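# Wind a cable once around a held reel's hub

## Task

Close one gripper on the reel so that the cable, at a point close to one of its ends, is pinned beneath one of that gripper's fingers. Then wrap the cable one complete turn around the reel's hub, staying within about one cable thickness of the hub over almost the whole turn. Declare completion only when that single grip is holding the reel steady and well above the table, and the other arm is away from both reel and cable, holding nothing, and touching the holding arm lightly at most.

## Robot and tools

Robot: two arms, left_arm and right_arm, each with six revolute joints (waist, shoulder, elbow, wrist pitch, wrist yaw, wrist roll) and a two-finger gripper. The names are just labels, not image sides. A gripper's fingers extend along its +z axis and close along its y axis. The reported hand point sits between the finger pads, roughly 1 cm short of the tips.

Frame: all poses in results use one scene frame. Origin is on the tabletop midway between the arms, +z up, +x out over the table, and left_arm sits on the +y side. Positions are metres, orientations are quaternions in w,x,y,z order. The printed hand position can be somewhat wrong, more so when an arm reaches far.

execute_actions, argument actions: a list holding either nothing (just report the state), one motion {"rows": [...], "steps": n}, or one wait {"steps": n}. Optional pictures (true/false) controls whether camera images come back; by default they do.

Motion: rows is a list of 1 to 15 rows, and steps is 1 to 15 (15 if omitted). Each control step is 1/30 s and uses one row; when rows run out, the last row repeats. Every row is a single list of 14 numbers, each in [-1, 1], covering both arms even if only one moves: left_arm waist, shoulder, elbow, wrist pitch, wrist yaw, wrist roll, left opening, then the same seven for right_arm.

Joint entries are offsets, not poses. They are measured from the joint angles in the most recent result that listed them; before any result in this scene has shown them, and for the second and later calls inside one reply, they count from where the arm is when the action begins. They are not relative to the previous row. Scale: 1.0 equals 1.264 rad (waist), 1.32 (shoulder), 1.276 (elbow), 1.83 (wrist pitch), 1.686 (wrist yaw), 2.022 (wrist roll). Stated joint ranges in rad: waist -2.880 to 2.880, shoulder 0.000 to 3.142, elbow 0.000 to 3.019, wrist pitch -1.693 to 1.571, wrist yaw -1.571 to 1.571, wrist roll -2.094 to 2.094. A call aiming more than 0.019 rad beyond a range end is refused and nothing is sent. True ends may differ by up to 0.019 rad either way; a target beyond the true end (and further out than the joint now is) is clipped to it, and the result then says "joint sent to its limit", possibly about an earlier action still running. Absence of that line does not prove there is room left.

Opening entries are absolute: +1 fully open, -1 closed. Away from the extremes, fingers go to where grip_measured would read the commanded value. To hold something, keep commanding below grip_measured: about 0.03 below gives a firm grip, smaller gaps a gentler one. Pad force tops out around 50 to 62 N per pad (less on some grippers, and less on parts thinner than about 2 mm); first contact can spike higher.

Speed: each joint target is kept within a fixed distance of its measured angle every step: 0.264 rad waist, 0.32 shoulder, 0.276 elbow, 0.33 wrist pitch, 0.186 wrist yaw, 0.522 wrist roll. If targets would put the gripper over 70 mm from its current spot, all of that arm's targets are pulled back proportionally. Big moves therefore take several actions.

Holding still: all-zero offsets are not a wait; they drive an arm back to the reference angles, and an arm can droop a little more with each such action. To hold a pose, send in a reply's first call the offsets that reach the desired angles, zeros in later calls of that reply, and push the aim further if a joint keeps falling short.

Wait: {"steps": n}, n up to 300, no new command; it returns once n control steps have passed since the previous result, with your reply time counted in. Arms keep heading for the last target until everything has nearly stopped or a step is HELD; after that only a new action moves them further, though fingers already in motion finish.

Result lines: the state line `left_arm: ...` | `right_arm: ...` gives each hand's end_effector_position and end_effector_quat_wxyz. Joint positions and Joint velocities list, per arm, the six joints (rad, rad/s) then the finger-pad gap (m, m/s; 0.094 m is fully open). grip_measured is the opening on the command scale; each gripper's reading has its own fixed error of up to about 1 mm. "joint command not followed" means a clearance check altered or blocked some joint targets; the rest of the row still ran. HELD marks steps where all or part of your row was not sent. MOTOR HOT appears from 85 °C; at 100 °C an OVER-TEMPERATURE FAULT line appears and that arm goes limp and drops until cooled, so avoid holding loads longer than needed.

zoom_image: camera (one of cam_head_left, cam_head_right, cam_high, cam_low, cam_left_wrist, cam_right_wrist, all 504x504) and region [x0, y0, x1, y1] in pixels of that camera's latest image, origin top-left, at most 504 by 504. It returns a closer view. The wrist cameras are fisheye; the others are pinhole with radial distortion.

finished_scene: scene, an integer, the number of the current scene. Irreversible; the result reports success, and the goal must still hold afterwards. A reply containing no tool call ends the whole run.

Avoid: anything leaving the table (immediate failure), arms colliding or pressing on each other hard (can end the scene), drops, slips, slams and very hard pushes. Loose objects may occasionally be nudged by outside disturbances.

Each tool is called after ">>>" by a JSON object that holds its "method" and its "body".

## Session

>>> {"method": "execute_actions", "body": {"actions": []}}

Scene clock: 0.00 s of 6000.00 s.
left_arm: end_effector_position=(+0.5050, +0.2967, +0.3247) grip_measured=+1.000 end_effector_quat_wxyz=(+0.204, +0.159, +0.756, +0.602) | right_arm: end_effector_position=(+0.0530, +0.1186, +0.3601) grip_measured=+1.000 end_effector_quat_wxyz=(-0.204, +0.962, +0.096, +0.155)
Joint positions: left_arm=[-0.405  1.461  1.148 -0.24  -1.194  0.931  0.094] | right_arm=[ 1.472  1.237  1.41  -1.304  0.282 -1.786  0.094]
Joint velocities: left_arm=[ 0.005  0.005  0.002  0.002 -0.022 -0.11   0.   ] | right_arm=[-0.005 -0.015  0.007 -0.007 -0.081 -0.066  0.   ]

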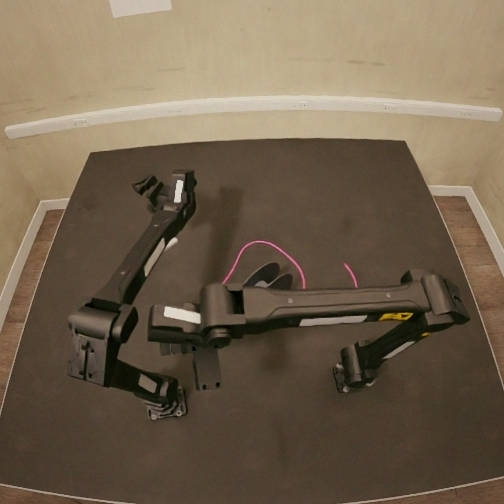

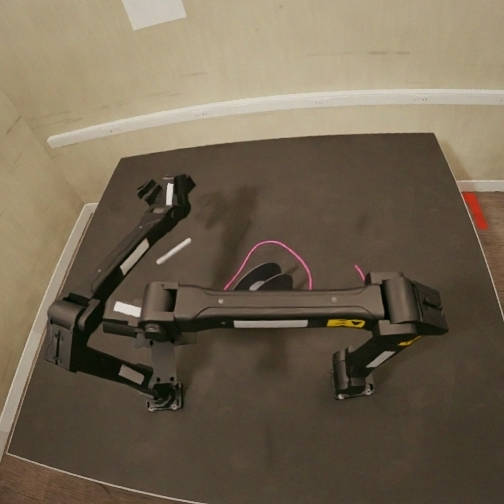

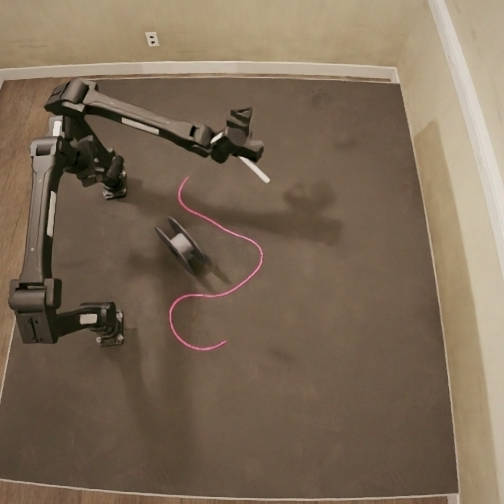

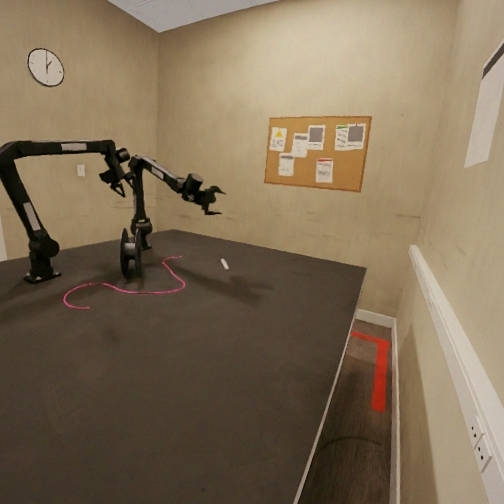

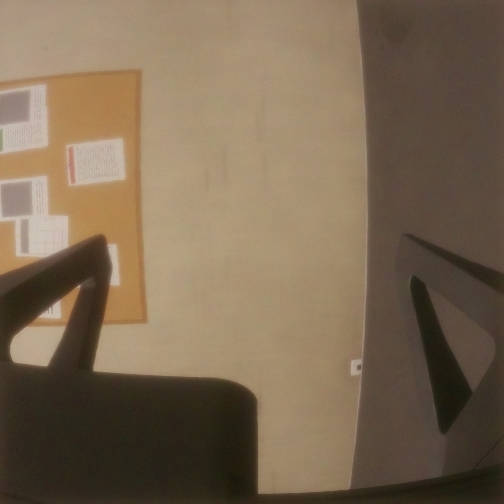

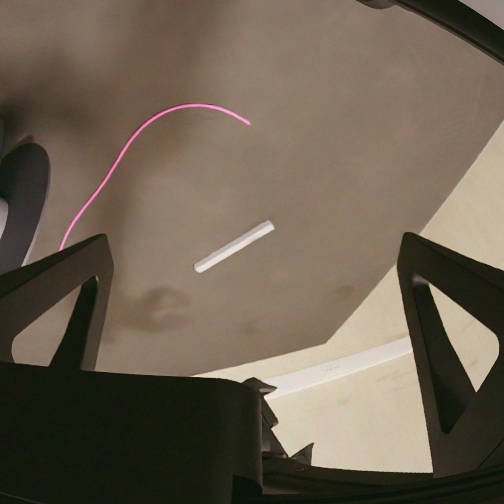

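>>> {"method": "execute_actions", "body": {"actions": [{"rows":[[0.005,-0.005,-0.003,-0.015,0.015,0.012,1,-0.012,0.002,0,-0.01,-0.008,0.003,1],[0.014,-0.015,-0.008,-0.04,0.045,0.035,1,-0.035,0.005,-0.002,-0.025,-0.02,0.008,1],[0.027,-0.03,-0.016,-0.08,0.09,0.07,1,-0.07,0.009,-0.004,-0.045,-0.035,0.015,1],[0.042,-0.047,-0.024,-0.13,0.14,0.11,1,-0.115,0.013,-0.006,-0.065,-0.05,0.022,1],[0.057,-0.064,-0.033,-0.18,0.195,0.15,1,-0.16,0.017,-0.008,-0.085,-0.065,0.03,1],[0.072,-0.081,-0.042,-0.23,0.25,0.19,1,-0.21,0.022,-0.01,-0.105,-0.08,0.038,1],[0.087,-0.098,-0.051,-0.28,0.305,0.23,1,-0.26,0.027,-0.012,-0.125,-0.095,0.046,1],[0.102,-0.115,-0.06,-0.33,0.36,0.27,1,-0.31,0.032,-0.014,-0.14,-0.11,0.054,1],[0.117,-0.132,-0.069,-0.38,0.415,0.31,1,-0.36,0.037,-0.016,-0.155,-0.125,0.062,1],[0.132,-0.149,-0.078,-0.43,0.47,0.35,1,-0.41,0.042,-0.018,-0.17,-0.14,0.07,1],[0.147,-0.166,-0.087,-0.48,0.525,0.39,1,-0.46,0.046,-0.02,-0.18,-0.15,0.078,1],[0.162,-0.183,-0.096,-0.53,0.58,0.43,1,-0.505,0.05,-0.021,-0.188,-0.158,0.085,1],[0.177,-0.2,-0.105,-0.575,0.63,0.47,1,-0.55,0.054,-0.022,-0.194,-0.165,0.091,1],[0.192,-0.217,-0.113,-0.615,0.675,0.505,1,-0.59,0.057,-0.023,-0.198,-0.17,0.096,1],[0.205,-0.233,-0.12,-0.65,0.71,0.536,1,-0.616,0.059,-0.024,-0.199,-0.171,0.1,1]],"steps":15}], "pictures": false}}

>>> {"method": "execute_actions", "body": {"actions": [{"steps":30}]}}

Scene clock: 13.00 s of 6000.00 s.
left_arm: end_effector_position=(+0.3053, +0.2682, +0.1937) grip_measured=+1.000 end_effector_quat_wxyz=(+0.013, +0.743, +0.666, +0.058) | right_arm: end_effector_position=(+0.2501, -0.0220, +0.3085) grip_measured=+1.000 end_effector_quat_wxyz=(-0.022, +0.962, -0.273, +0.010)
Joint positions: left_arm=[-0.17   1.203  1.018 -1.28  -0.054  1.709  0.094] | right_arm=[ 0.787  1.295  1.402 -1.629  0.003 -1.656  0.094]
Joint velocities: left_arm=[ 0.513 -0.708 -0.3   -2.205  1.546  2.044  0.   ] | right_arm=[-1.88   0.23  -0.1   -0.364 -0.095  0.33   0.   ]
Steps of this call (steps 1 to 180: nothing new was sent; then 6.50 s passed at rest; steps 181 to 195: all 15 steps of this action). Readings (joint positions):
181: left_arm=[-0.405 1.461 1.148 -0.243 -1.183 0.933] | right_arm=[1.471 1.237 1.410 -1.305 0.277 -1.786]
182: left_arm=[-0.404 1.459 1.148 -0.258 -1.150 0.943] | right_arm=[1.468 1.237 1.410 -1.313 0.262 -1.785]
184: left_arm=[-0.396 1.447 1.146 -0.343 -1.018 0.997] | right_arm=[1.438 1.237 1.410 -1.355 0.214 -1.778]
188: left_arm=[-0.337 1.375 1.107 -0.661 -0.660 1.209] | right_arm=[1.249 1.245 1.410 -1.473 0.124 -1.745]
195: the state above

Scene clock: 14.00 s of 6000.00 s.
left_arm: end_effector_position=(+0.2608, +0.2662, +0.2028) grip_measured=+1.000 end_effector_quat_wxyz=(+0.002, +0.829, +0.560, +0.003) | right_arm: end_effector_position=(+0.2722, -0.0490, +0.2965) grip_measured=+1.000 end_effector_quat_wxyz=(+0.005, +0.938, -0.346, -0.004)
Joint positions: left_arm=[-0.143  1.142  0.999 -1.42  -0.     2.006  0.094] | right_arm=[ 0.691  1.313  1.388 -1.658 -0.004 -1.598  0.094]
Joint velocities: left_arm=[-0.005 -0.005 -0.007 -0.002 -0.051 -0.037  0.   ] | right_arm=[-0.005 -0.005  0.007 -0.007  0.037  0.007  0.   ]
Steps of this call (steps 1 to 30: the robot went on to your last target). Readings (joint positions):
1: left_arm=[-0.156 1.180 1.007 -1.342 -0.021 1.770] | right_arm=[0.729 1.302 1.398 -1.640 0.002 -1.644]
2: left_arm=[-0.147 1.159 1.001 -1.380 -0.009 1.818] | right_arm=[0.685 1.308 1.394 -1.646 0.002 -1.634]
4: left_arm=[-0.143 1.134 0.999 -1.413 -0.002 1.887] | right_arm=[0.646 1.313 1.389 -1.653 0.002 -1.620]
8: left_arm=[-0.143 1.132 0.999 -1.420 -0.000 1.958] | right_arm=[0.671 1.313 1.388 -1.658 -0.003 -1.607]
30: the state above
All arms were judged still, so your last target was given up. Only a new action makes them travel on or press farther. Fingers that are still opening or closing keep moving.

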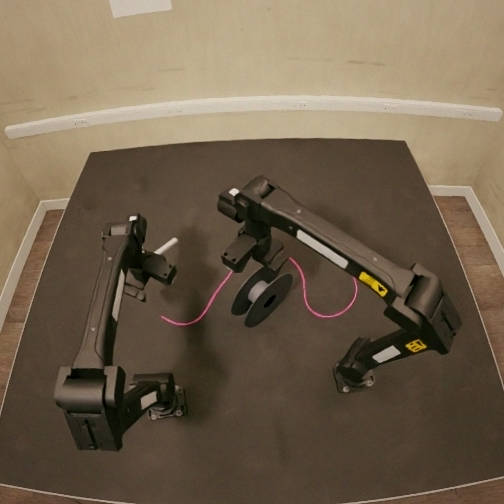

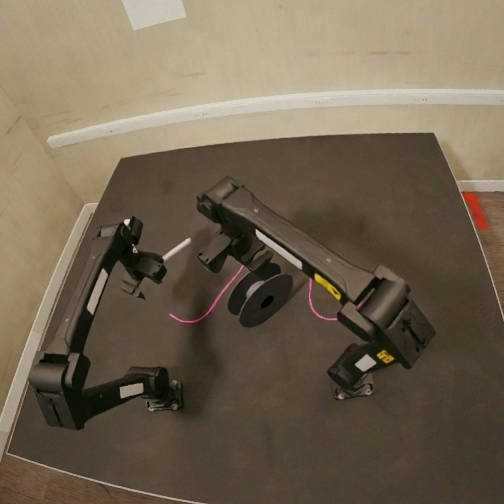

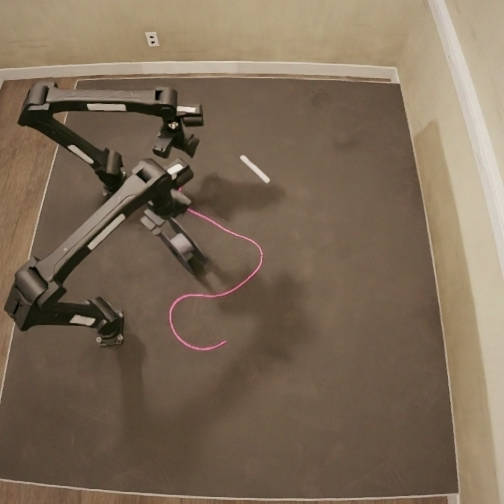

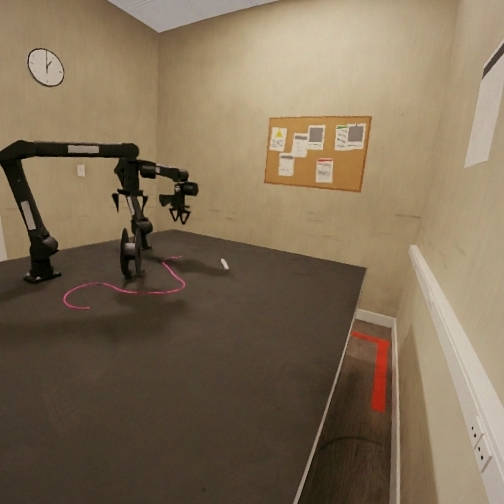

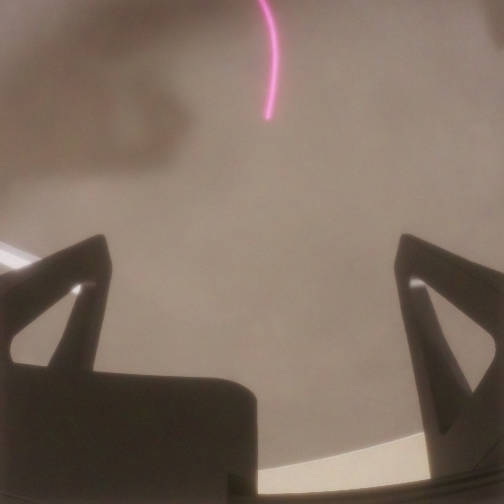

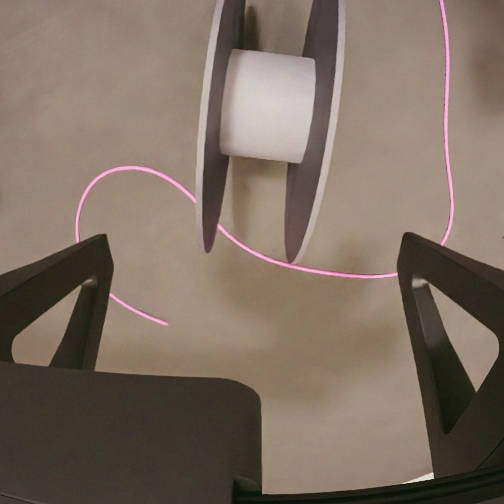

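>>> {"method": "execute_actions", "body": {"actions": []}}

Scene clock: 16.43 s of 6000.00 s.
left_arm: end_effector_position=(+0.2608, +0.2662, +0.2028) grip_measured=+1.000 end_effector_quat_wxyz=(+0.002, +0.829, +0.560, +0.003) | right_arm: end_effector_position=(+0.2722, -0.0490, +0.2965) grip_measured=+1.000 end_effector_quat_wxyz=(+0.005, +0.938, -0.346, -0.004)
Joint positions: left_arm=[-0.143  1.142  0.999 -1.42  -0.     2.006  0.094] | right_arm=[ 0.691  1.313  1.388 -1.658 -0.004 -1.598  0.094]
Joint velocities: left_arm=[-0.005 -0.005 -0.007 -0.002 -0.007 -0.037  0.   ] | right_arm=[ 0.005  0.005  0.017 -0.002 -0.081 -0.037  0.   ]
Steps of this call (steps 1 to 73: nothing new was sent). Readings (joint positions):
1: left_arm=[-0.143 1.142 0.999 -1.420 -0.000 2.006] | right_arm=[0.691 1.313 1.388 -1.658 -0.004 -1.598]
2: left_arm=[-0.143 1.142 0.999 -1.420 -0.000 2.006] | right_arm=[0.691 1.313 1.388 -1.658 -0.004 -1.598]
4: left_arm=[-0.143 1.142 0.999 -1.420 -0.000 2.006] | right_arm=[0.691 1.313 1.388 -1.658 -0.004 -1.598]
8: left_arm=[-0.143 1.142 0.999 -1.420 -0.000 2.006] | right_arm=[0.691 1.313 1.388 -1.658 -0.004 -1.598]
73: the state above

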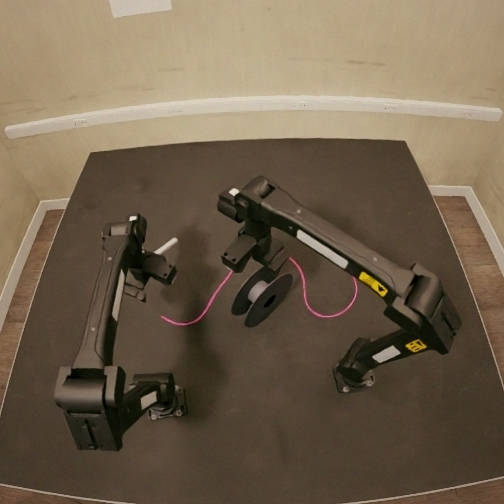

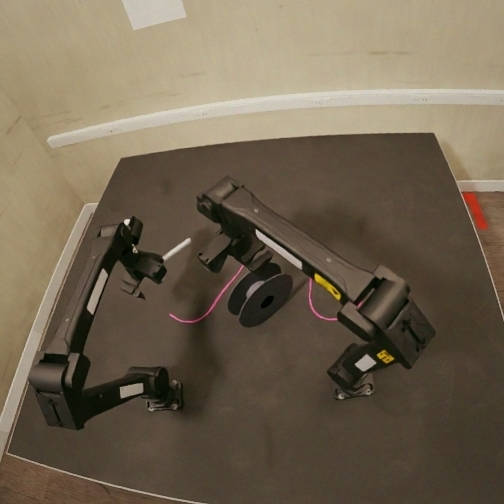

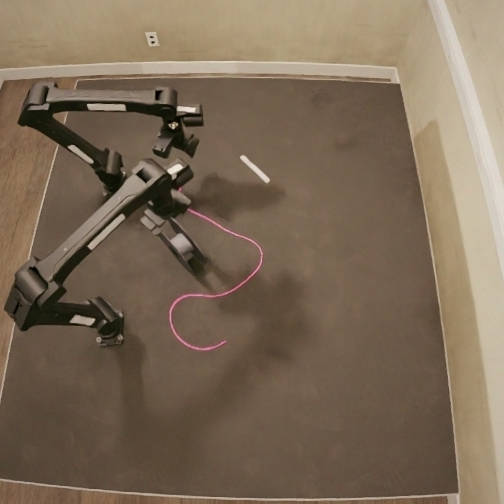

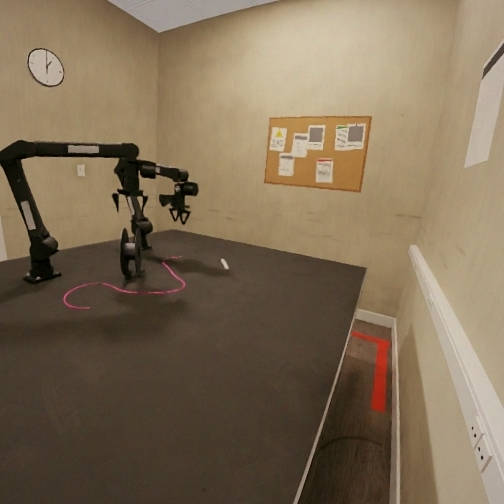

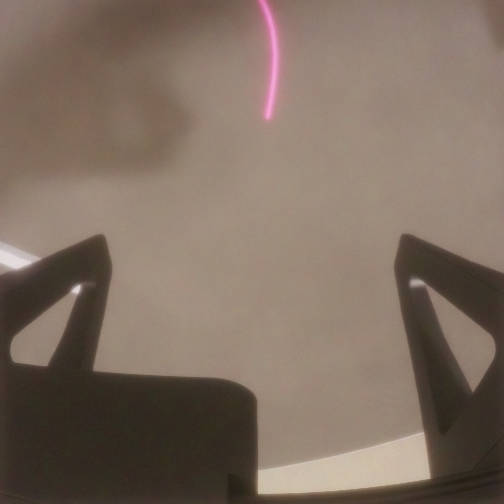

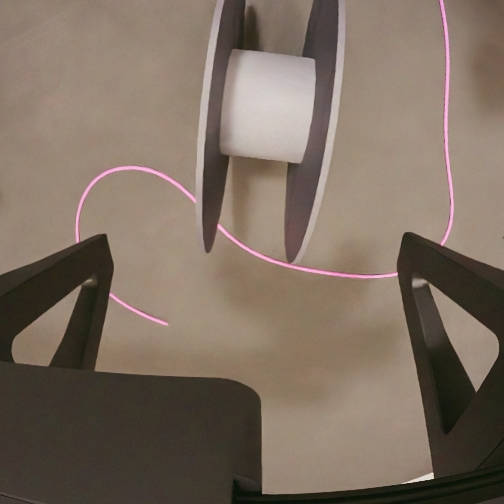

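>>> {"method": "execute_actions", "body": {"actions": [{"rows":[
[-0.001,0.006,-0.017,0.016,0,0.003,1, 0,0.002,-0.009,0.007,0,0.004,1],
[-0.001,0.012,-0.034,0.031,0,0.006,1, 0,0.004,-0.018,0.015,0,0.008,1],
[-0.002,0.018,-0.051,0.047,0,0.009,1, 0,0.006,-0.027,0.022,0,0.012,1],
[-0.002,0.024,-0.067,0.063,0,0.012,1, 0,0.007,-0.036,0.030,0,0.016,1],
[-0.003,0.030,-0.084,0.079,0,0.015,1, 0,0.009,-0.045,0.037,0,0.020,1],
[-0.003,0.036,-0.101,0.094,0,0.018,1, 0,0.011,-0.054,0.044,0,0.024,1],
[-0.004,0.042,-0.118,0.110,0,0.021,1, 0,0.013,-0.063,0.052,0,0.028,1],
[-0.004,0.048,-0.135,0.126,0,0.024,1, 0,0.014,-0.073,0.059,0,0.032,1],
[-0.005,0.054,-0.152,0.142,0,0.027,1, 0,0.016,-0.082,0.067,0,0.036,1],
[-0.005,0.060,-0.169,0.157,0,0.030,1, 0,0.018,-0.091,0.074,0,0.040,1],
[-0.006,0.066,-0.186,0.173,0,0.033,1, 0,0.020,-0.100,0.081,0,0.044,1],
[-0.006,0.072,-0.202,0.189,0,0.036,1, 0,0.022,-0.109,0.089,0,0.048,1],
[-0.006,0.078,-0.219,0.205,0,0.038,1, 0,0.023,-0.118,0.096,0,0.052,1],
[-0.006,0.084,-0.236,0.220,0,0.040,1, 0,0.025,-0.127,0.104,0,0.055,1],
[-0.006,0.0905,-0.253,0.236,0,0.040,1, 0,0.027,-0.136,0.111,0,0.057,1]]}], "pictures": false}}

>>> {"method": "execute_actions", "body": {"actions": [{"steps":12}]}}

Scene clock: 24.37 s of 6000.00 s.
left_arm: end_effector_position=(+0.2489, +0.2656, +0.0746) grip_measured=+1.000 end_effector_quat_wxyz=(-0.001, +0.843, +0.537, -0.001) | right_arm: end_effector_position=(+0.2774, -0.0433, +0.2394) grip_measured=+1.000 end_effector_quat_wxyz=(-0.003, +0.925, -0.380, -0.001)
Joint positions: left_arm=[-0.143  1.242  0.72  -1.052 -0.     2.06   0.094] | right_arm=[ 0.691  1.323  1.247 -1.491 -0.004 -1.524  0.094]
Joint velocities: left_arm=[-0.005  0.249 -0.593  0.828 -0.007  0.095  0.   ] | right_arm=[-0.024  0.073 -0.3    0.369 -0.022  0.198  0.   ]
joint sent to its limit (left arm) — the command would take joint 6 (wrist roll) past its upper limit, so that joint was sent only as far as its limit.
Steps of this call (steps 1 to 180: nothing new was sent; then 1.43 s passed at rest; steps 181 to 195: all 15 steps of this action). Readings (joint positions):
181: left_arm=[-0.143 1.142 0.998 -1.416 -0.000 2.006] | right_arm=[0.691 1.313 1.388 -1.658 -0.004 -1.598]
182: left_arm=[-0.143 1.142 0.992 -1.405 -0.000 2.007] | right_arm=[0.691 1.313 1.386 -1.654 -0.004 -1.598]
184: left_arm=[-0.143 1.143 0.966 -1.361 -0.000 2.011] | right_arm=[0.691 1.313 1.377 -1.635 -0.004 -1.593]
188: left_arm=[-0.143 1.165 0.878 -1.253 -0.000 2.027] | right_arm=[0.691 1.313 1.331 -1.584 -0.004 -1.573]
195: the state above

Scene clock: 24.77 s of 6000.00 s.
left_arm: end_effector_position=(+0.2411, +0.2652, +0.0545) grip_measured=+1.000 end_effector_quat_wxyz=(-0.004, +0.847, +0.532, -0.006) | right_arm: end_effector_position=(+0.2781, -0.0426, +0.2250) grip_measured=+1.000 end_effector_quat_wxyz=(+0.004, +0.920, -0.392, -0.004)
Joint positions: left_arm=[-0.143  1.263  0.676 -0.998 -0.     2.072  0.094] | right_arm=[ 0.691  1.338  1.223 -1.465 -0.004 -1.499  0.094]
Joint velocities: left_arm=[-0.015  0.005 -0.042 -0.002 -0.022 -0.022  0.   ] | right_arm=[-0.015 -0.005 -0.007 -0.012  0.066 -0.022  0.   ]
joint sent to its limit (left arm) — the command would take joint 6 (wrist roll) past its upper limit, so that joint was sent only as far as its limit.
Steps of this call (steps 1 to 12: the robot went on to your last target). Readings (joint positions):
1: left_arm=[-0.143 1.249 0.702 -1.030 -0.000 2.063] | right_arm=[0.691 1.326 1.237 -1.480 -0.004 -1.518]
2: left_arm=[-0.143 1.256 0.688 -1.018 -0.000 2.065] | right_arm=[0.691 1.329 1.230 -1.474 -0.004 -1.514]
4: left_arm=[-0.143 1.263 0.676 -1.009 -0.000 2.068] | right_arm=[0.691 1.336 1.224 -1.469 -0.004 -1.508]
8: left_arm=[-0.143 1.263 0.676 -0.999 -0.000 2.071] | right_arm=[0.691 1.338 1.223 -1.465 -0.004 -1.501]
12: the state above

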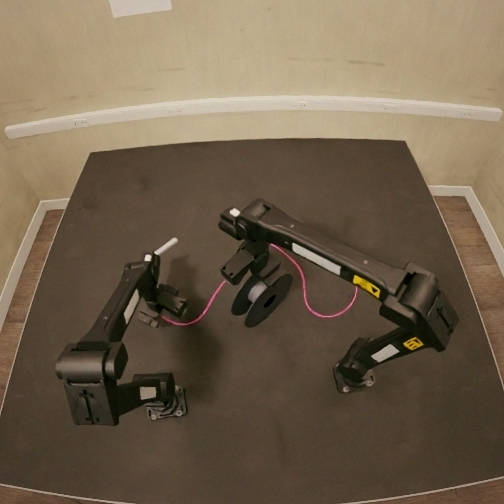

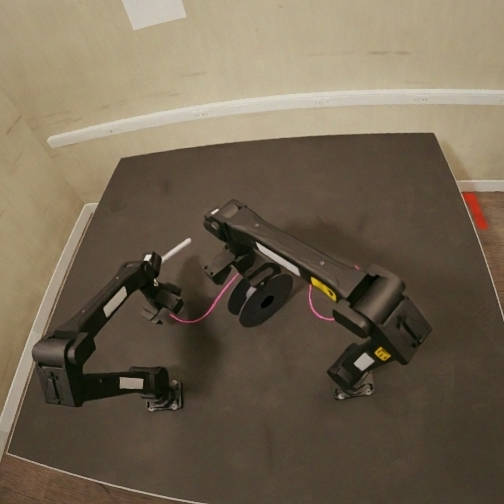

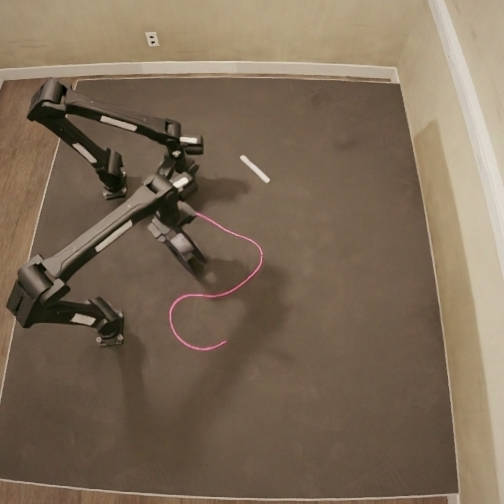

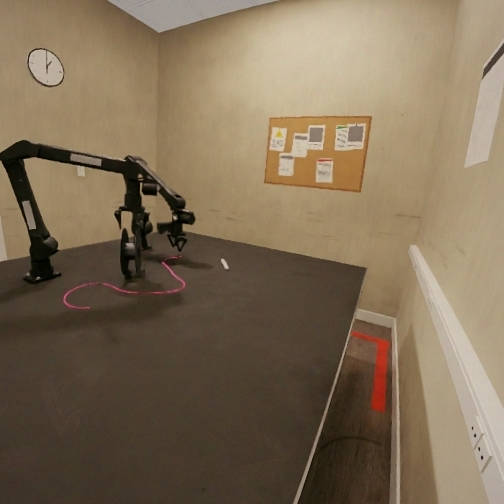

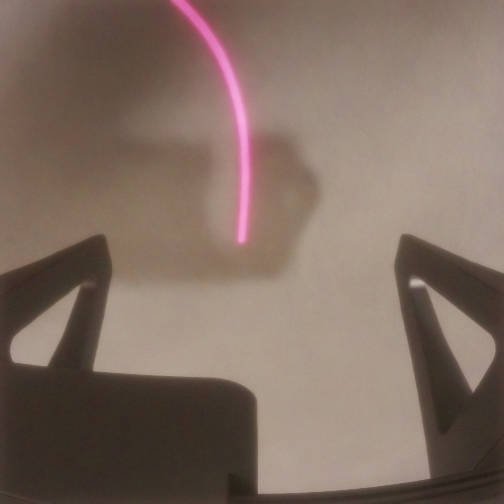

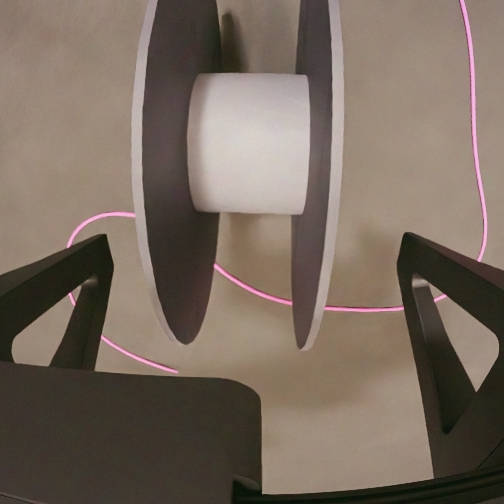

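>>> {"method": "execute_actions", "body": {"actions": [{"rows":[
[0.003,0.005,-0.003,0.010,0,0,0.8, 0,0.001,-0.009,0.002,0,0,1],
[0.006,0.010,-0.007,0.018,0,0,0.6, 0,0.002,-0.017,0.005,0,0,1],
[0.009,0.015,-0.010,0.025,0,0,0.4, 0,0.003,-0.025,0.010,0,0,1],
[0.012,0.020,-0.014,0.032,0,0,0.2, 0,0.004,-0.032,0.016,0,0,1],
[0.015,0.025,-0.017,0.039,0,0,0.0, 0,0.005,-0.039,0.022,0,0,1],
[0.017,0.030,-0.021,0.046,0,0,-0.2, 0,0.006,-0.046,0.028,0,0,1],
[0.017,0.035,-0.024,0.053,0,0,-0.3, 0,0.007,-0.053,0.034,0,0,1],
[0.017,0.040,-0.028,0.060,0,0,-0.3, 0,0.008,-0.060,0.040,0,0,1],
[0.017,0.045,-0.031,0.067,0,0,-0.3, 0,0.009,-0.067,0.046,0,0,1],
[0.017,0.050,-0.035,0.074,0,0,-0.3, 0,0.010,-0.074,0.052,0,0,1],
[0.017,0.055,-0.038,0.081,0,0,-0.3, 0,0.011,-0.081,0.058,0,0,1],
[0.017,0.060,-0.042,0.088,0,0,-0.3, 0,0.012,-0.088,0.064,0,0,1],
[0.017,0.064,-0.045,0.094,0,0,-0.3, 0,0.013,-0.095,0.070,0,0,1],
[0.017,0.067,-0.047,0.098,0,0,-0.3, 0,0.013,-0.101,0.075,0,0,1],
[0.017,0.070,-0.049,0.1005,0,0,-0.3, 0,0.013,-0.105,0.079,0,0,1]]}], "pictures": false}}

>>> {"method": "execute_actions", "body": {"actions": [{"steps":12}]}}

Scene clock: 28.07 s of 6000.00 s.
left_arm: end_effector_position=(+0.2497, +0.2692, +0.0197) grip_measured=-0.299 end_effector_quat_wxyz=(+0.005, +0.843, +0.537, +0.009) | right_arm: end_effector_position=(+0.2744, -0.0466, +0.1835) grip_measured=+1.000 end_effector_quat_wxyz=(+0.001, +0.920, -0.393, -0.003)
Joint positions: left_arm=[-0.131  1.338  0.628 -0.84  -0.     2.073  0.033] | right_arm=[ 0.691  1.338  1.113 -1.348 -0.004 -1.497  0.094]
Joint velocities: left_arm=[-0.005  0.181 -0.11   0.222 -0.051 -0.022  0.   ] | right_arm=[ 0.005  0.005 -0.222  0.252 -0.037 -0.022  0.   ]
joint sent to its limit (left arm) — the command would take joint 6 (wrist roll) past its upper limit, so that joint was sent only as far as its limit.
Steps of this call (steps 1 to 30: the robot went on to your last target; steps 31 to 84: nothing new was sent; steps 85 to 99: all 15 steps of this action). Readings (joint positions):
85: left_arm=[-0.143 1.263 0.676 -0.997 -0.000 2.073] | right_arm=[0.691 1.338 1.223 -1.465 -0.004 -1.497]
86: left_arm=[-0.143 1.263 0.676 -0.992 -0.000 2.073] | right_arm=[0.691 1.338 1.222 -1.465 -0.004 -1.497]
88: left_arm=[-0.142 1.265 0.675 -0.972 -0.000 2.073] | right_arm=[0.691 1.338 1.214 -1.458 -0.004 -1.497]
92: left_arm=[-0.134 1.283 0.663 -0.922 -0.000 2.073] | right_arm=[0.691 1.338 1.177 -1.421 -0.004 -1.497]
99: the state above

Scene clock: 28.47 s of 6000.00 s.
left_arm: end_effector_position=(+0.2490, +0.2692, +0.0151) grip_measured=-0.299 end_effector_quat_wxyz=(+0.004, +0.843, +0.537, +0.008) | right_arm: end_effector_position=(+0.2743, -0.0467, +0.1781) grip_measured=+1.000 end_effector_quat_wxyz=(-0.001, +0.920, -0.393, -0.002)
Joint positions: left_arm=[-0.131  1.349  0.621 -0.826 -0.     2.073  0.033] | right_arm=[ 0.691  1.339  1.099 -1.331 -0.004 -1.497  0.094]
Joint velocities: left_arm=[ 0.005  0.005 -0.002  0.012  0.007  0.007  0.001] | right_arm=[ 0.005 -0.005  0.002 -0.007 -0.022  0.037  0.   ]
Steps of this call (steps 1 to 12: the robot went on to your last target). Readings (joint positions):
1: left_arm=[-0.131 1.344 0.625 -0.834 -0.000 2.073] | right_arm=[0.691 1.338 1.106 -1.341 -0.004 -1.497]
2: left_arm=[-0.131 1.347 0.623 -0.831 -0.000 2.073] | right_arm=[0.691 1.338 1.102 -1.337 -0.004 -1.497]
4: left_arm=[-0.131 1.349 0.621 -0.828 -0.000 2.073] | right_arm=[0.691 1.339 1.099 -1.334 -0.004 -1.497]
8: left_arm=[-0.131 1.349 0.621 -0.826 -0.000 2.073] | right_arm=[0.691 1.339 1.099 -1.331 -0.004 -1.497]
12: the state above

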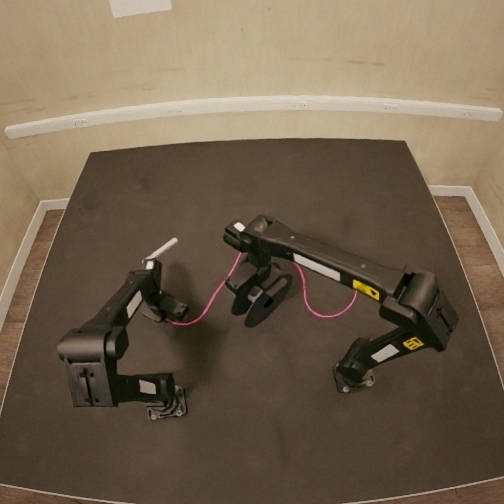

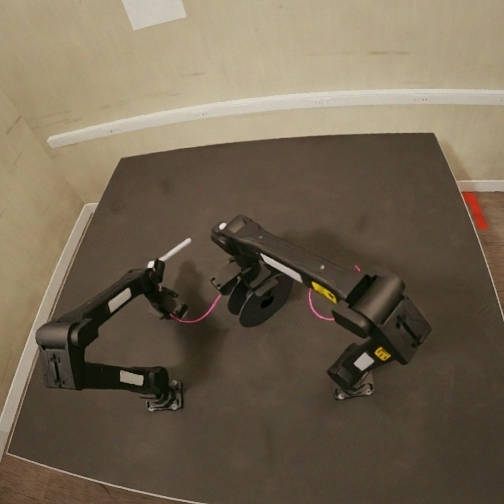

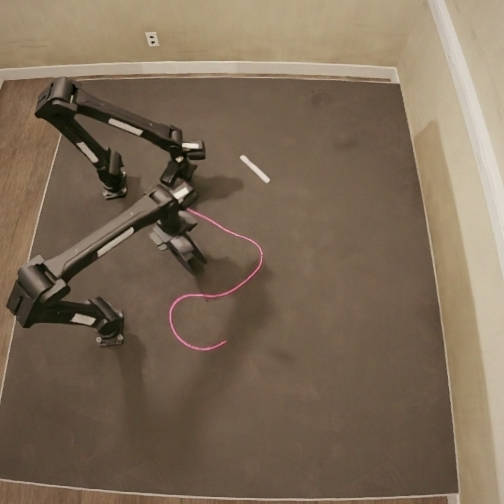

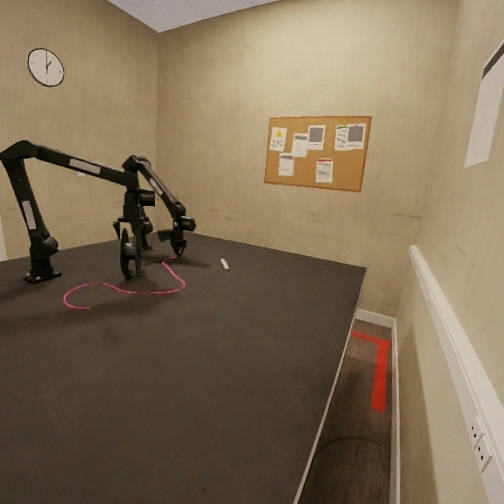

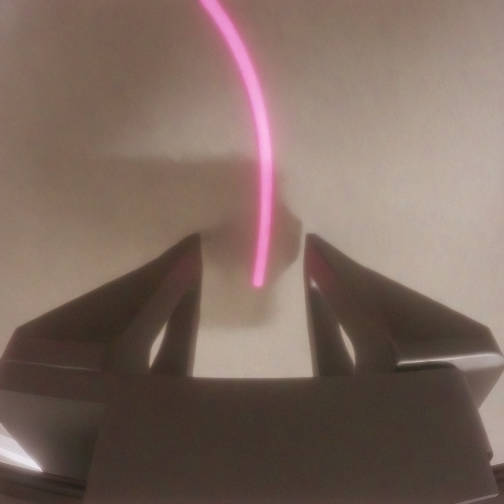

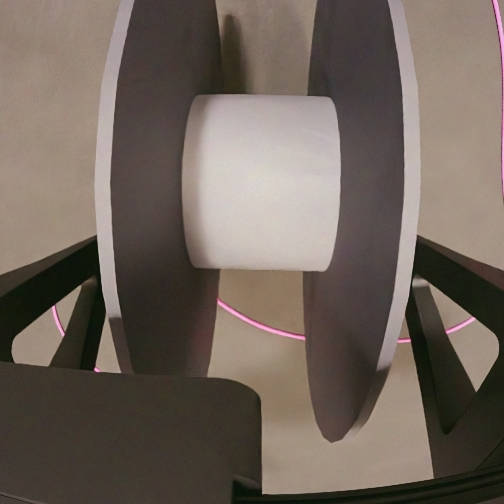

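>>> {"method": "execute_actions", "body": {"actions": [{"rows":[
[0,0.004,0,0,0,0,-0.4, -0.004,0,-0.004,0.002,0,0,1],
[0,0.008,0,0,0,0,-0.5, -0.008,0,-0.008,0.004,0,0,0.95],
[0,0.012,0,0,0,0,-0.6, -0.012,0,-0.012,0.007,0,0,0.9],
[0,0.016,0,0,0,0,-0.7, -0.016,0,-0.016,0.010,0,0,0.85],
[0,0.020,0,0,0,0,-0.75, -0.020,0,-0.020,0.013,0,0,0.8],
[0,0.023,0,0,0,0,-0.75, -0.023,0,-0.024,0.016,0,0,0.8],
[0,0.023,0,0,0,0,-0.75, -0.023,0,-0.026,0.018,0,0,0.8]], "steps":15}]}}

Scene clock: 30.63 s of 6000.00 s.
left_arm: end_effector_position=(+0.2469, +0.2691, +0.0101) grip_measured=-0.749 end_effector_quat_wxyz=(-0.000, +0.844, +0.537, -0.000) | right_arm: end_effector_position=(+0.2791, -0.0536, +0.1702) grip_measured=+0.802 end_effector_quat_wxyz=(-0.001, +0.915, -0.403, -0.002)
Joint positions: left_arm=[-0.131  1.367  0.621 -0.826 -0.     2.073  0.012] | right_arm=[ 0.669  1.339  1.078 -1.309 -0.004 -1.497  0.085]
Joint velocities: left_arm=[-0.005 -0.015 -0.002  0.002  0.007 -0.066  0.001] | right_arm=[-0.015  0.005  0.012  0.002 -0.051 -0.022  0.001]
Steps of this call (steps 1 to 30: the robot went on to your last target; steps 31 to 50: nothing new was sent; steps 51 to 65: all 15 steps of this action). Readings (joint positions):
51: left_arm=[-0.131 1.349 0.621 -0.826 -0.000 2.073] | right_arm=[0.691 1.339 1.099 -1.331 -0.004 -1.497]
52: left_arm=[-0.131 1.349 0.621 -0.826 -0.000 2.073] | right_arm=[0.691 1.339 1.099 -1.331 -0.004 -1.497]
54: left_arm=[-0.131 1.349 0.621 -0.826 -0.000 2.073] | right_arm=[0.690 1.339 1.098 -1.329 -0.004 -1.497]
58: left_arm=[-0.131 1.360 0.621 -0.826 -0.000 2.073] | right_arm=[0.676 1.339 1.085 -1.313 -0.004 -1.497]
65: the state above

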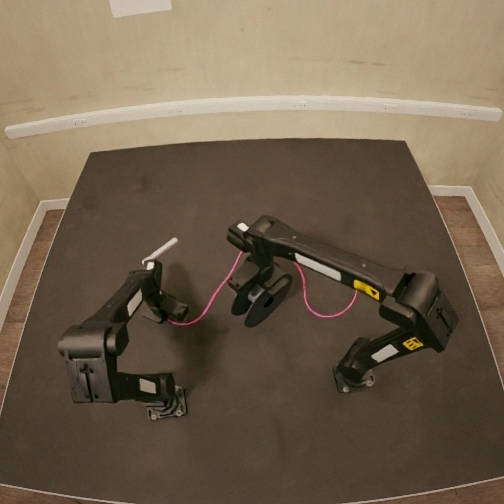

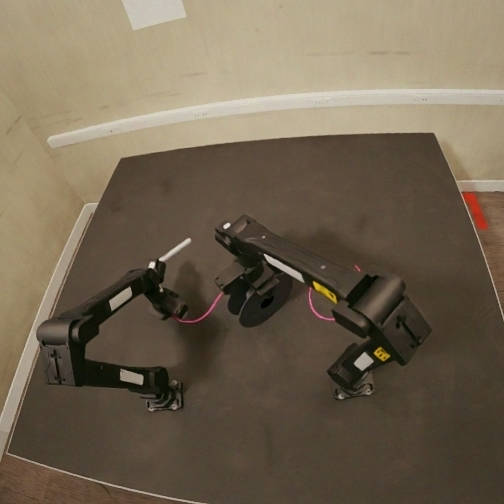

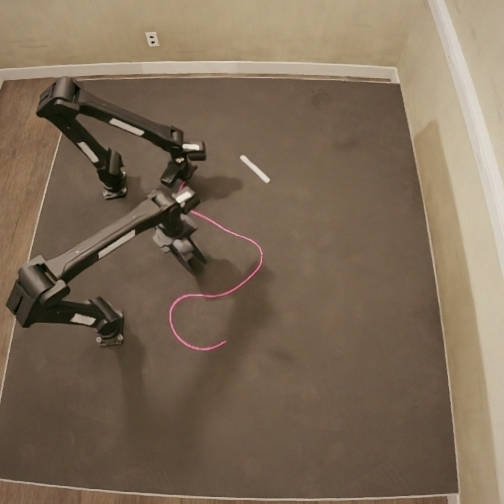

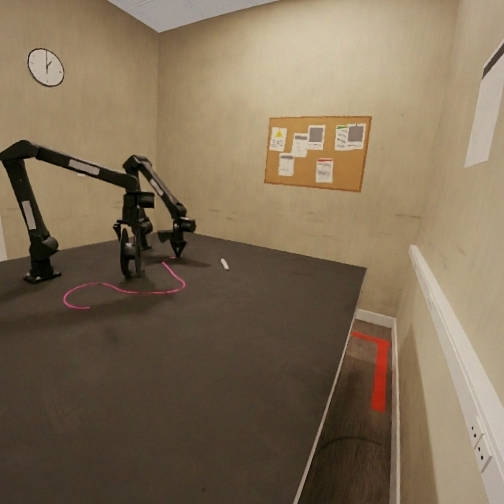

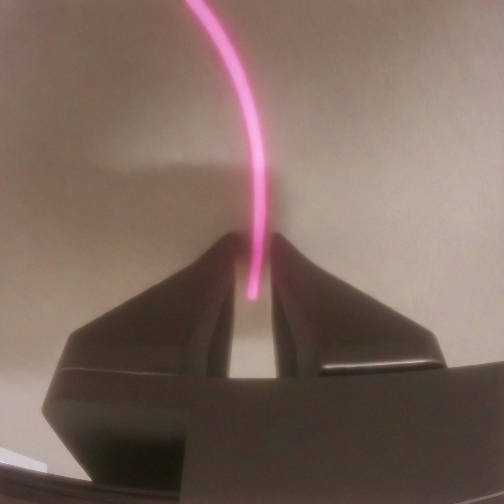

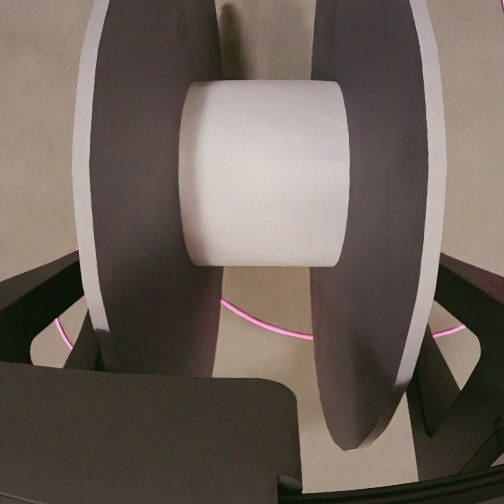

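>>> {"method": "execute_actions", "body": {"actions": [{"rows":[
[0,0.006,0,0,0,0,-0.78, 0,0,0,0,0,0,0.76],
[0,0.012,0,0,0,0,-0.80, 0,0,0,0,0,0,0.72],
[0,0.015,0,0,0,0,-0.82, 0,0,0,0,0,0,0.68],
[0,0.015,0,0,0,0,-0.84, 0,0,0,0,0,0,0.64],
[0,0.015,0,0,0,0,-0.86, 0,0,0,0,0,0,0.61],
[0,0.015,0,0,0,0,-0.88, 0,0,0,0,0,0,0.58],
[0,0.015,0,0,0,0,-0.90, 0,0,0,0,0,0,0.55],
[0,0.015,0,0,0,0,-0.915, 0,0,0,0,0,0,0.52],
[0,0.015,0,0,0,0,-0.93, 0,0,0,0,0,0,0.49],
[0,0.015,0,0,0,0,-0.94, 0,0,0,0,0,0,0.46],
[0,0.015,0,0,0,0,-0.95, 0,0,0,0,0,0,0.44],
[0,0.015,0,0,0,0,-0.955, 0,0,0,0,0,0,0.42]], "steps":15}], "pictures": false}}

Scene clock: 31.83 s of 6000.00 s.
left_arm: end_effector_position=(+0.2463, +0.2690, +0.0087) grip_measured=-0.949 end_effector_quat_wxyz=(-0.002, +0.844, +0.537, -0.002) | right_arm: end_effector_position=(+0.2792, -0.0536, +0.1702) grip_measured=+0.422 end_effector_quat_wxyz=(-0.001, +0.915, -0.403, -0.002)
Joint positions: left_arm=[-0.131  1.372  0.621 -0.826 -0.     2.073  0.002] | right_arm=[ 0.669  1.339  1.078 -1.309 -0.004 -1.497  0.067]
Joint velocities: left_arm=[ 0.005 -0.024 -0.007 -0.012  0.007 -0.066  0.001] | right_arm=[ 0.005  0.005  0.002 -0.017 -0.037 -0.007  0.   ]
Steps of this call (steps 1 to 15: the robot went on to your last target; steps 16 to 21: nothing new was sent; steps 22 to 36: all 15 steps of this action). Readings (joint positions):
22: left_arm=[-0.131 1.367 0.621 -0.826 -0.000 2.073] | right_arm=[0.669 1.339 1.078 -1.309 -0.004 -1.497]
23: left_arm=[-0.131 1.367 0.621 -0.826 -0.000 2.073] | right_arm=[0.669 1.339 1.078 -1.309 -0.004 -1.497]
25: left_arm=[-0.131 1.368 0.621 -0.826 -0.000 2.073] | right_arm=[0.669 1.339 1.078 -1.309 -0.004 -1.497]
29: left_arm=[-0.131 1.372 0.621 -0.826 -0.000 2.073] | right_arm=[0.669 1.339 1.078 -1.309 -0.004 -1.497]
36: the state above

>>> {"method": "execute_actions", "body": {"actions": [{"rows":[
[0,0.008,0,0,0,0,-0.96, 0,0,0,0,0,0,0.40],
[0,0.008,0,0,0,0,-0.965, 0,0,0,0,0,0,0.38],
[0,0.008,0,0,0,0,-0.97, 0,0,0,0,0,0,0.36],
[0,0.008,0,0,0,0,-0.97, 0,0,0,0,0,0,0.34],
[0,0.008,0,0,0,0,-0.97, 0,0,0,0,0,0,0.32],
[0,0.008,0,0,0,0,-0.97, 0,0,0,0,0,0,0.30],
[0,0.008,0,0,0,0,-0.97, 0,0,0,0,0,0,0.28],
[0,0.008,0,0,0,0,-0.97, 0,0,0,0,0,0,0.26]], "steps":11}]}}

Scene clock: 32.90 s of 6000.00 s.
left_arm: end_effector_position=(+0.2463, +0.2690, +0.0087) grip_measured=-0.961 end_effector_quat_wxyz=(-0.002, +0.844, +0.537, -0.002) | right_arm: end_effector_position=(+0.2792, -0.0536, +0.1702) grip_measured=+0.275 end_effector_quat_wxyz=(-0.001, +0.915, -0.403, -0.002)
Joint positions: left_arm=[-0.131  1.372  0.621 -0.826 -0.     2.073  0.002] | right_arm=[ 0.669  1.339  1.078 -1.309 -0.004 -1.497  0.06 ]
Joint velocities: left_arm=[-0.005 -0.005 -0.007 -0.007 -0.022 -0.022  0.001] | right_arm=[-0.005 -0.005  0.002 -0.032 -0.022 -0.007  0.001]
Steps of this call (steps 1 to 15: the robot went on to your last target; steps 16 to 21: nothing new was sent; steps 22 to 32: all 11 steps of this action). Readings (joint positions):
22: left_arm=[-0.131 1.372 0.621 -0.826 -0.000 2.073] | right_arm=[0.669 1.339 1.078 -1.309 -0.004 -1.497]
23: left_arm=[-0.131 1.372 0.621 -0.826 -0.000 2.073] | right_arm=[0.669 1.339 1.078 -1.309 -0.004 -1.497]
25: left_arm=[-0.131 1.372 0.621 -0.826 -0.000 2.073] | right_arm=[0.669 1.339 1.078 -1.309 -0.004 -1.497]
29: left_arm=[-0.131 1.372 0.621 -0.826 -0.000 2.073] | right_arm=[0.669 1.339 1.078 -1.309 -0.004 -1.497]
32: the state above

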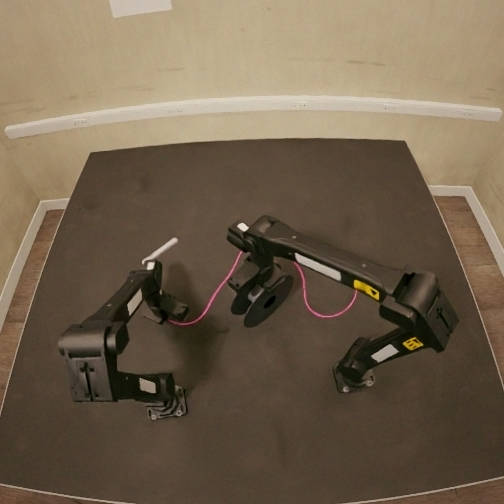

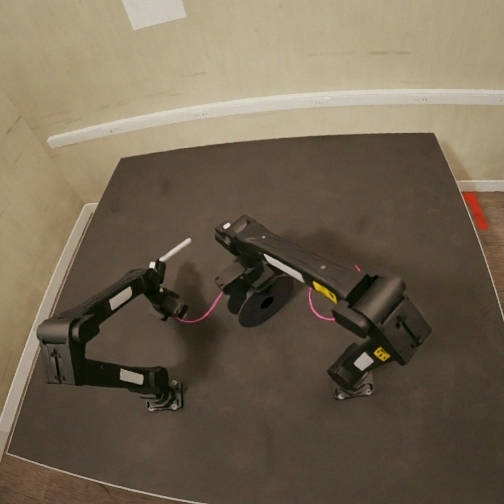

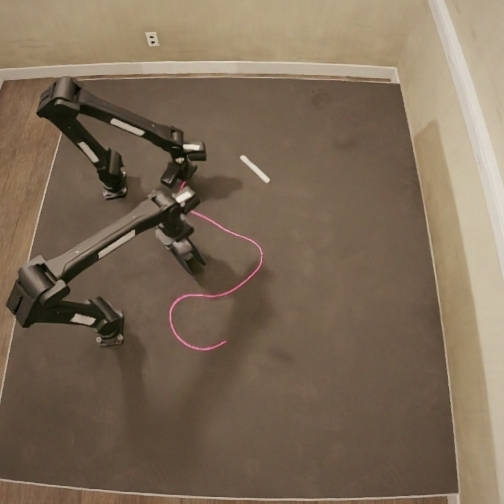

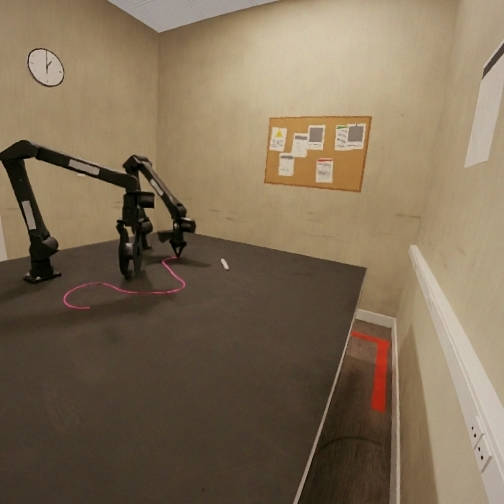

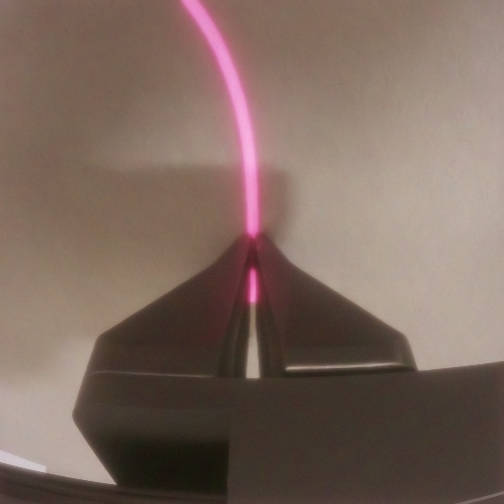

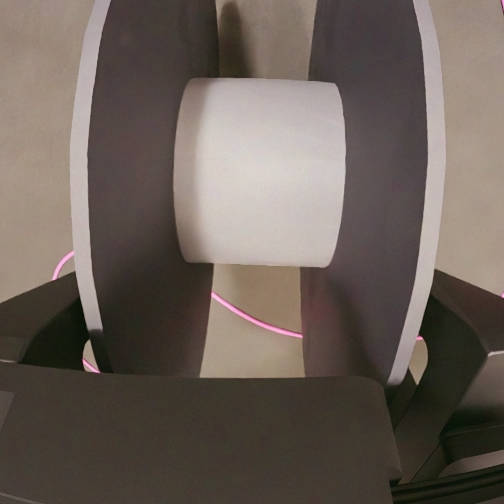

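>>> {"method": "execute_actions", "body": {"actions": [{"rows":[
[0,0.005,0,0,0,0,-0.97, 0,0,0.02,0,0,0,0.24],
[0,0.005,0,0,0,0,-0.97, 0,0,0.035,-0.004,0,0,0.235],
[0,0.005,0,0,0,0,-0.97, 0,0,0.045,-0.009,0,0,0.235],
[0,0.005,0,0,0,0,-0.97, 0,0,0.053,-0.015,0,0,0.235],
[0,0.005,0,0,0,0,-0.97, 0,0,0.061,-0.021,0,0,0.235],
[0,0.005,0,0,0,0,-0.97, 0,0,0.069,-0.027,0,0,0.235],
[0,0.005,0,0,0,0,-0.97, 0,0,0.077,-0.033,0,0,0.235],
[0,0.005,0,0,0,0,-0.97, 0,0,0.085,-0.039,0,0,0.235],
[0,0.005,0,0,0,0,-0.97, 0,0,0.093,-0.045,0,0,0.235],
[0,0.005,0,0,0,0,-0.97, 0,0,0.101,-0.051,0,0,0.235],
[0,0.005,0,0,0,0,-0.97, 0,0,0.109,-0.057,0,0,0.235],
[0,0.005,0,0,0,0,-0.97, 0,0,0.117,-0.062,0,0,0.235]], "steps":15}], "pictures": false}}

Scene clock: 38.20 s of 6000.00 s.
left_arm: end_effector_position=(+0.2463, +0.2690, +0.0087) grip_measured=-0.961 end_effector_quat_wxyz=(-0.002, +0.844, +0.537, -0.002) | right_arm: end_effector_position=(+0.2817, -0.0509, +0.2020) grip_measured=+0.267 end_effector_quat_wxyz=(+0.005, +0.915, -0.403, -0.004)
Joint positions: left_arm=[-0.131  1.372  0.621 -0.826 -0.     2.073  0.002] | right_arm=[ 0.669  1.339  1.163 -1.407 -0.004 -1.497  0.06 ]
Joint velocities: left_arm=[-0.005 -0.015 -0.002 -0.017  0.037 -0.051 -0.   ] | right_arm=[-0.005 -0.005  0.183 -0.022 -0.022  0.022 -0.   ]
Steps of this call (steps 1 to 15: the robot went on to your last target; steps 16 to 144: nothing new was sent; steps 145 to 159: all 15 steps of this action). Readings (joint positions):
145: left_arm=[-0.131 1.372 0.621 -0.826 -0.000 2.073] | right_arm=[0.669 1.339 1.078 -1.309 -0.004 -1.497]
146: left_arm=[-0.131 1.372 0.621 -0.826 -0.000 2.073] | right_arm=[0.669 1.339 1.078 -1.309 -0.004 -1.497]
148: left_arm=[-0.131 1.372 0.621 -0.826 -0.000 2.073] | right_arm=[0.669 1.339 1.079 -1.312 -0.004 -1.497]
152: left_arm=[-0.131 1.372 0.621 -0.826 -0.000 2.073] | right_arm=[0.669 1.339 1.093 -1.350 -0.004 -1.497]
159: the state above


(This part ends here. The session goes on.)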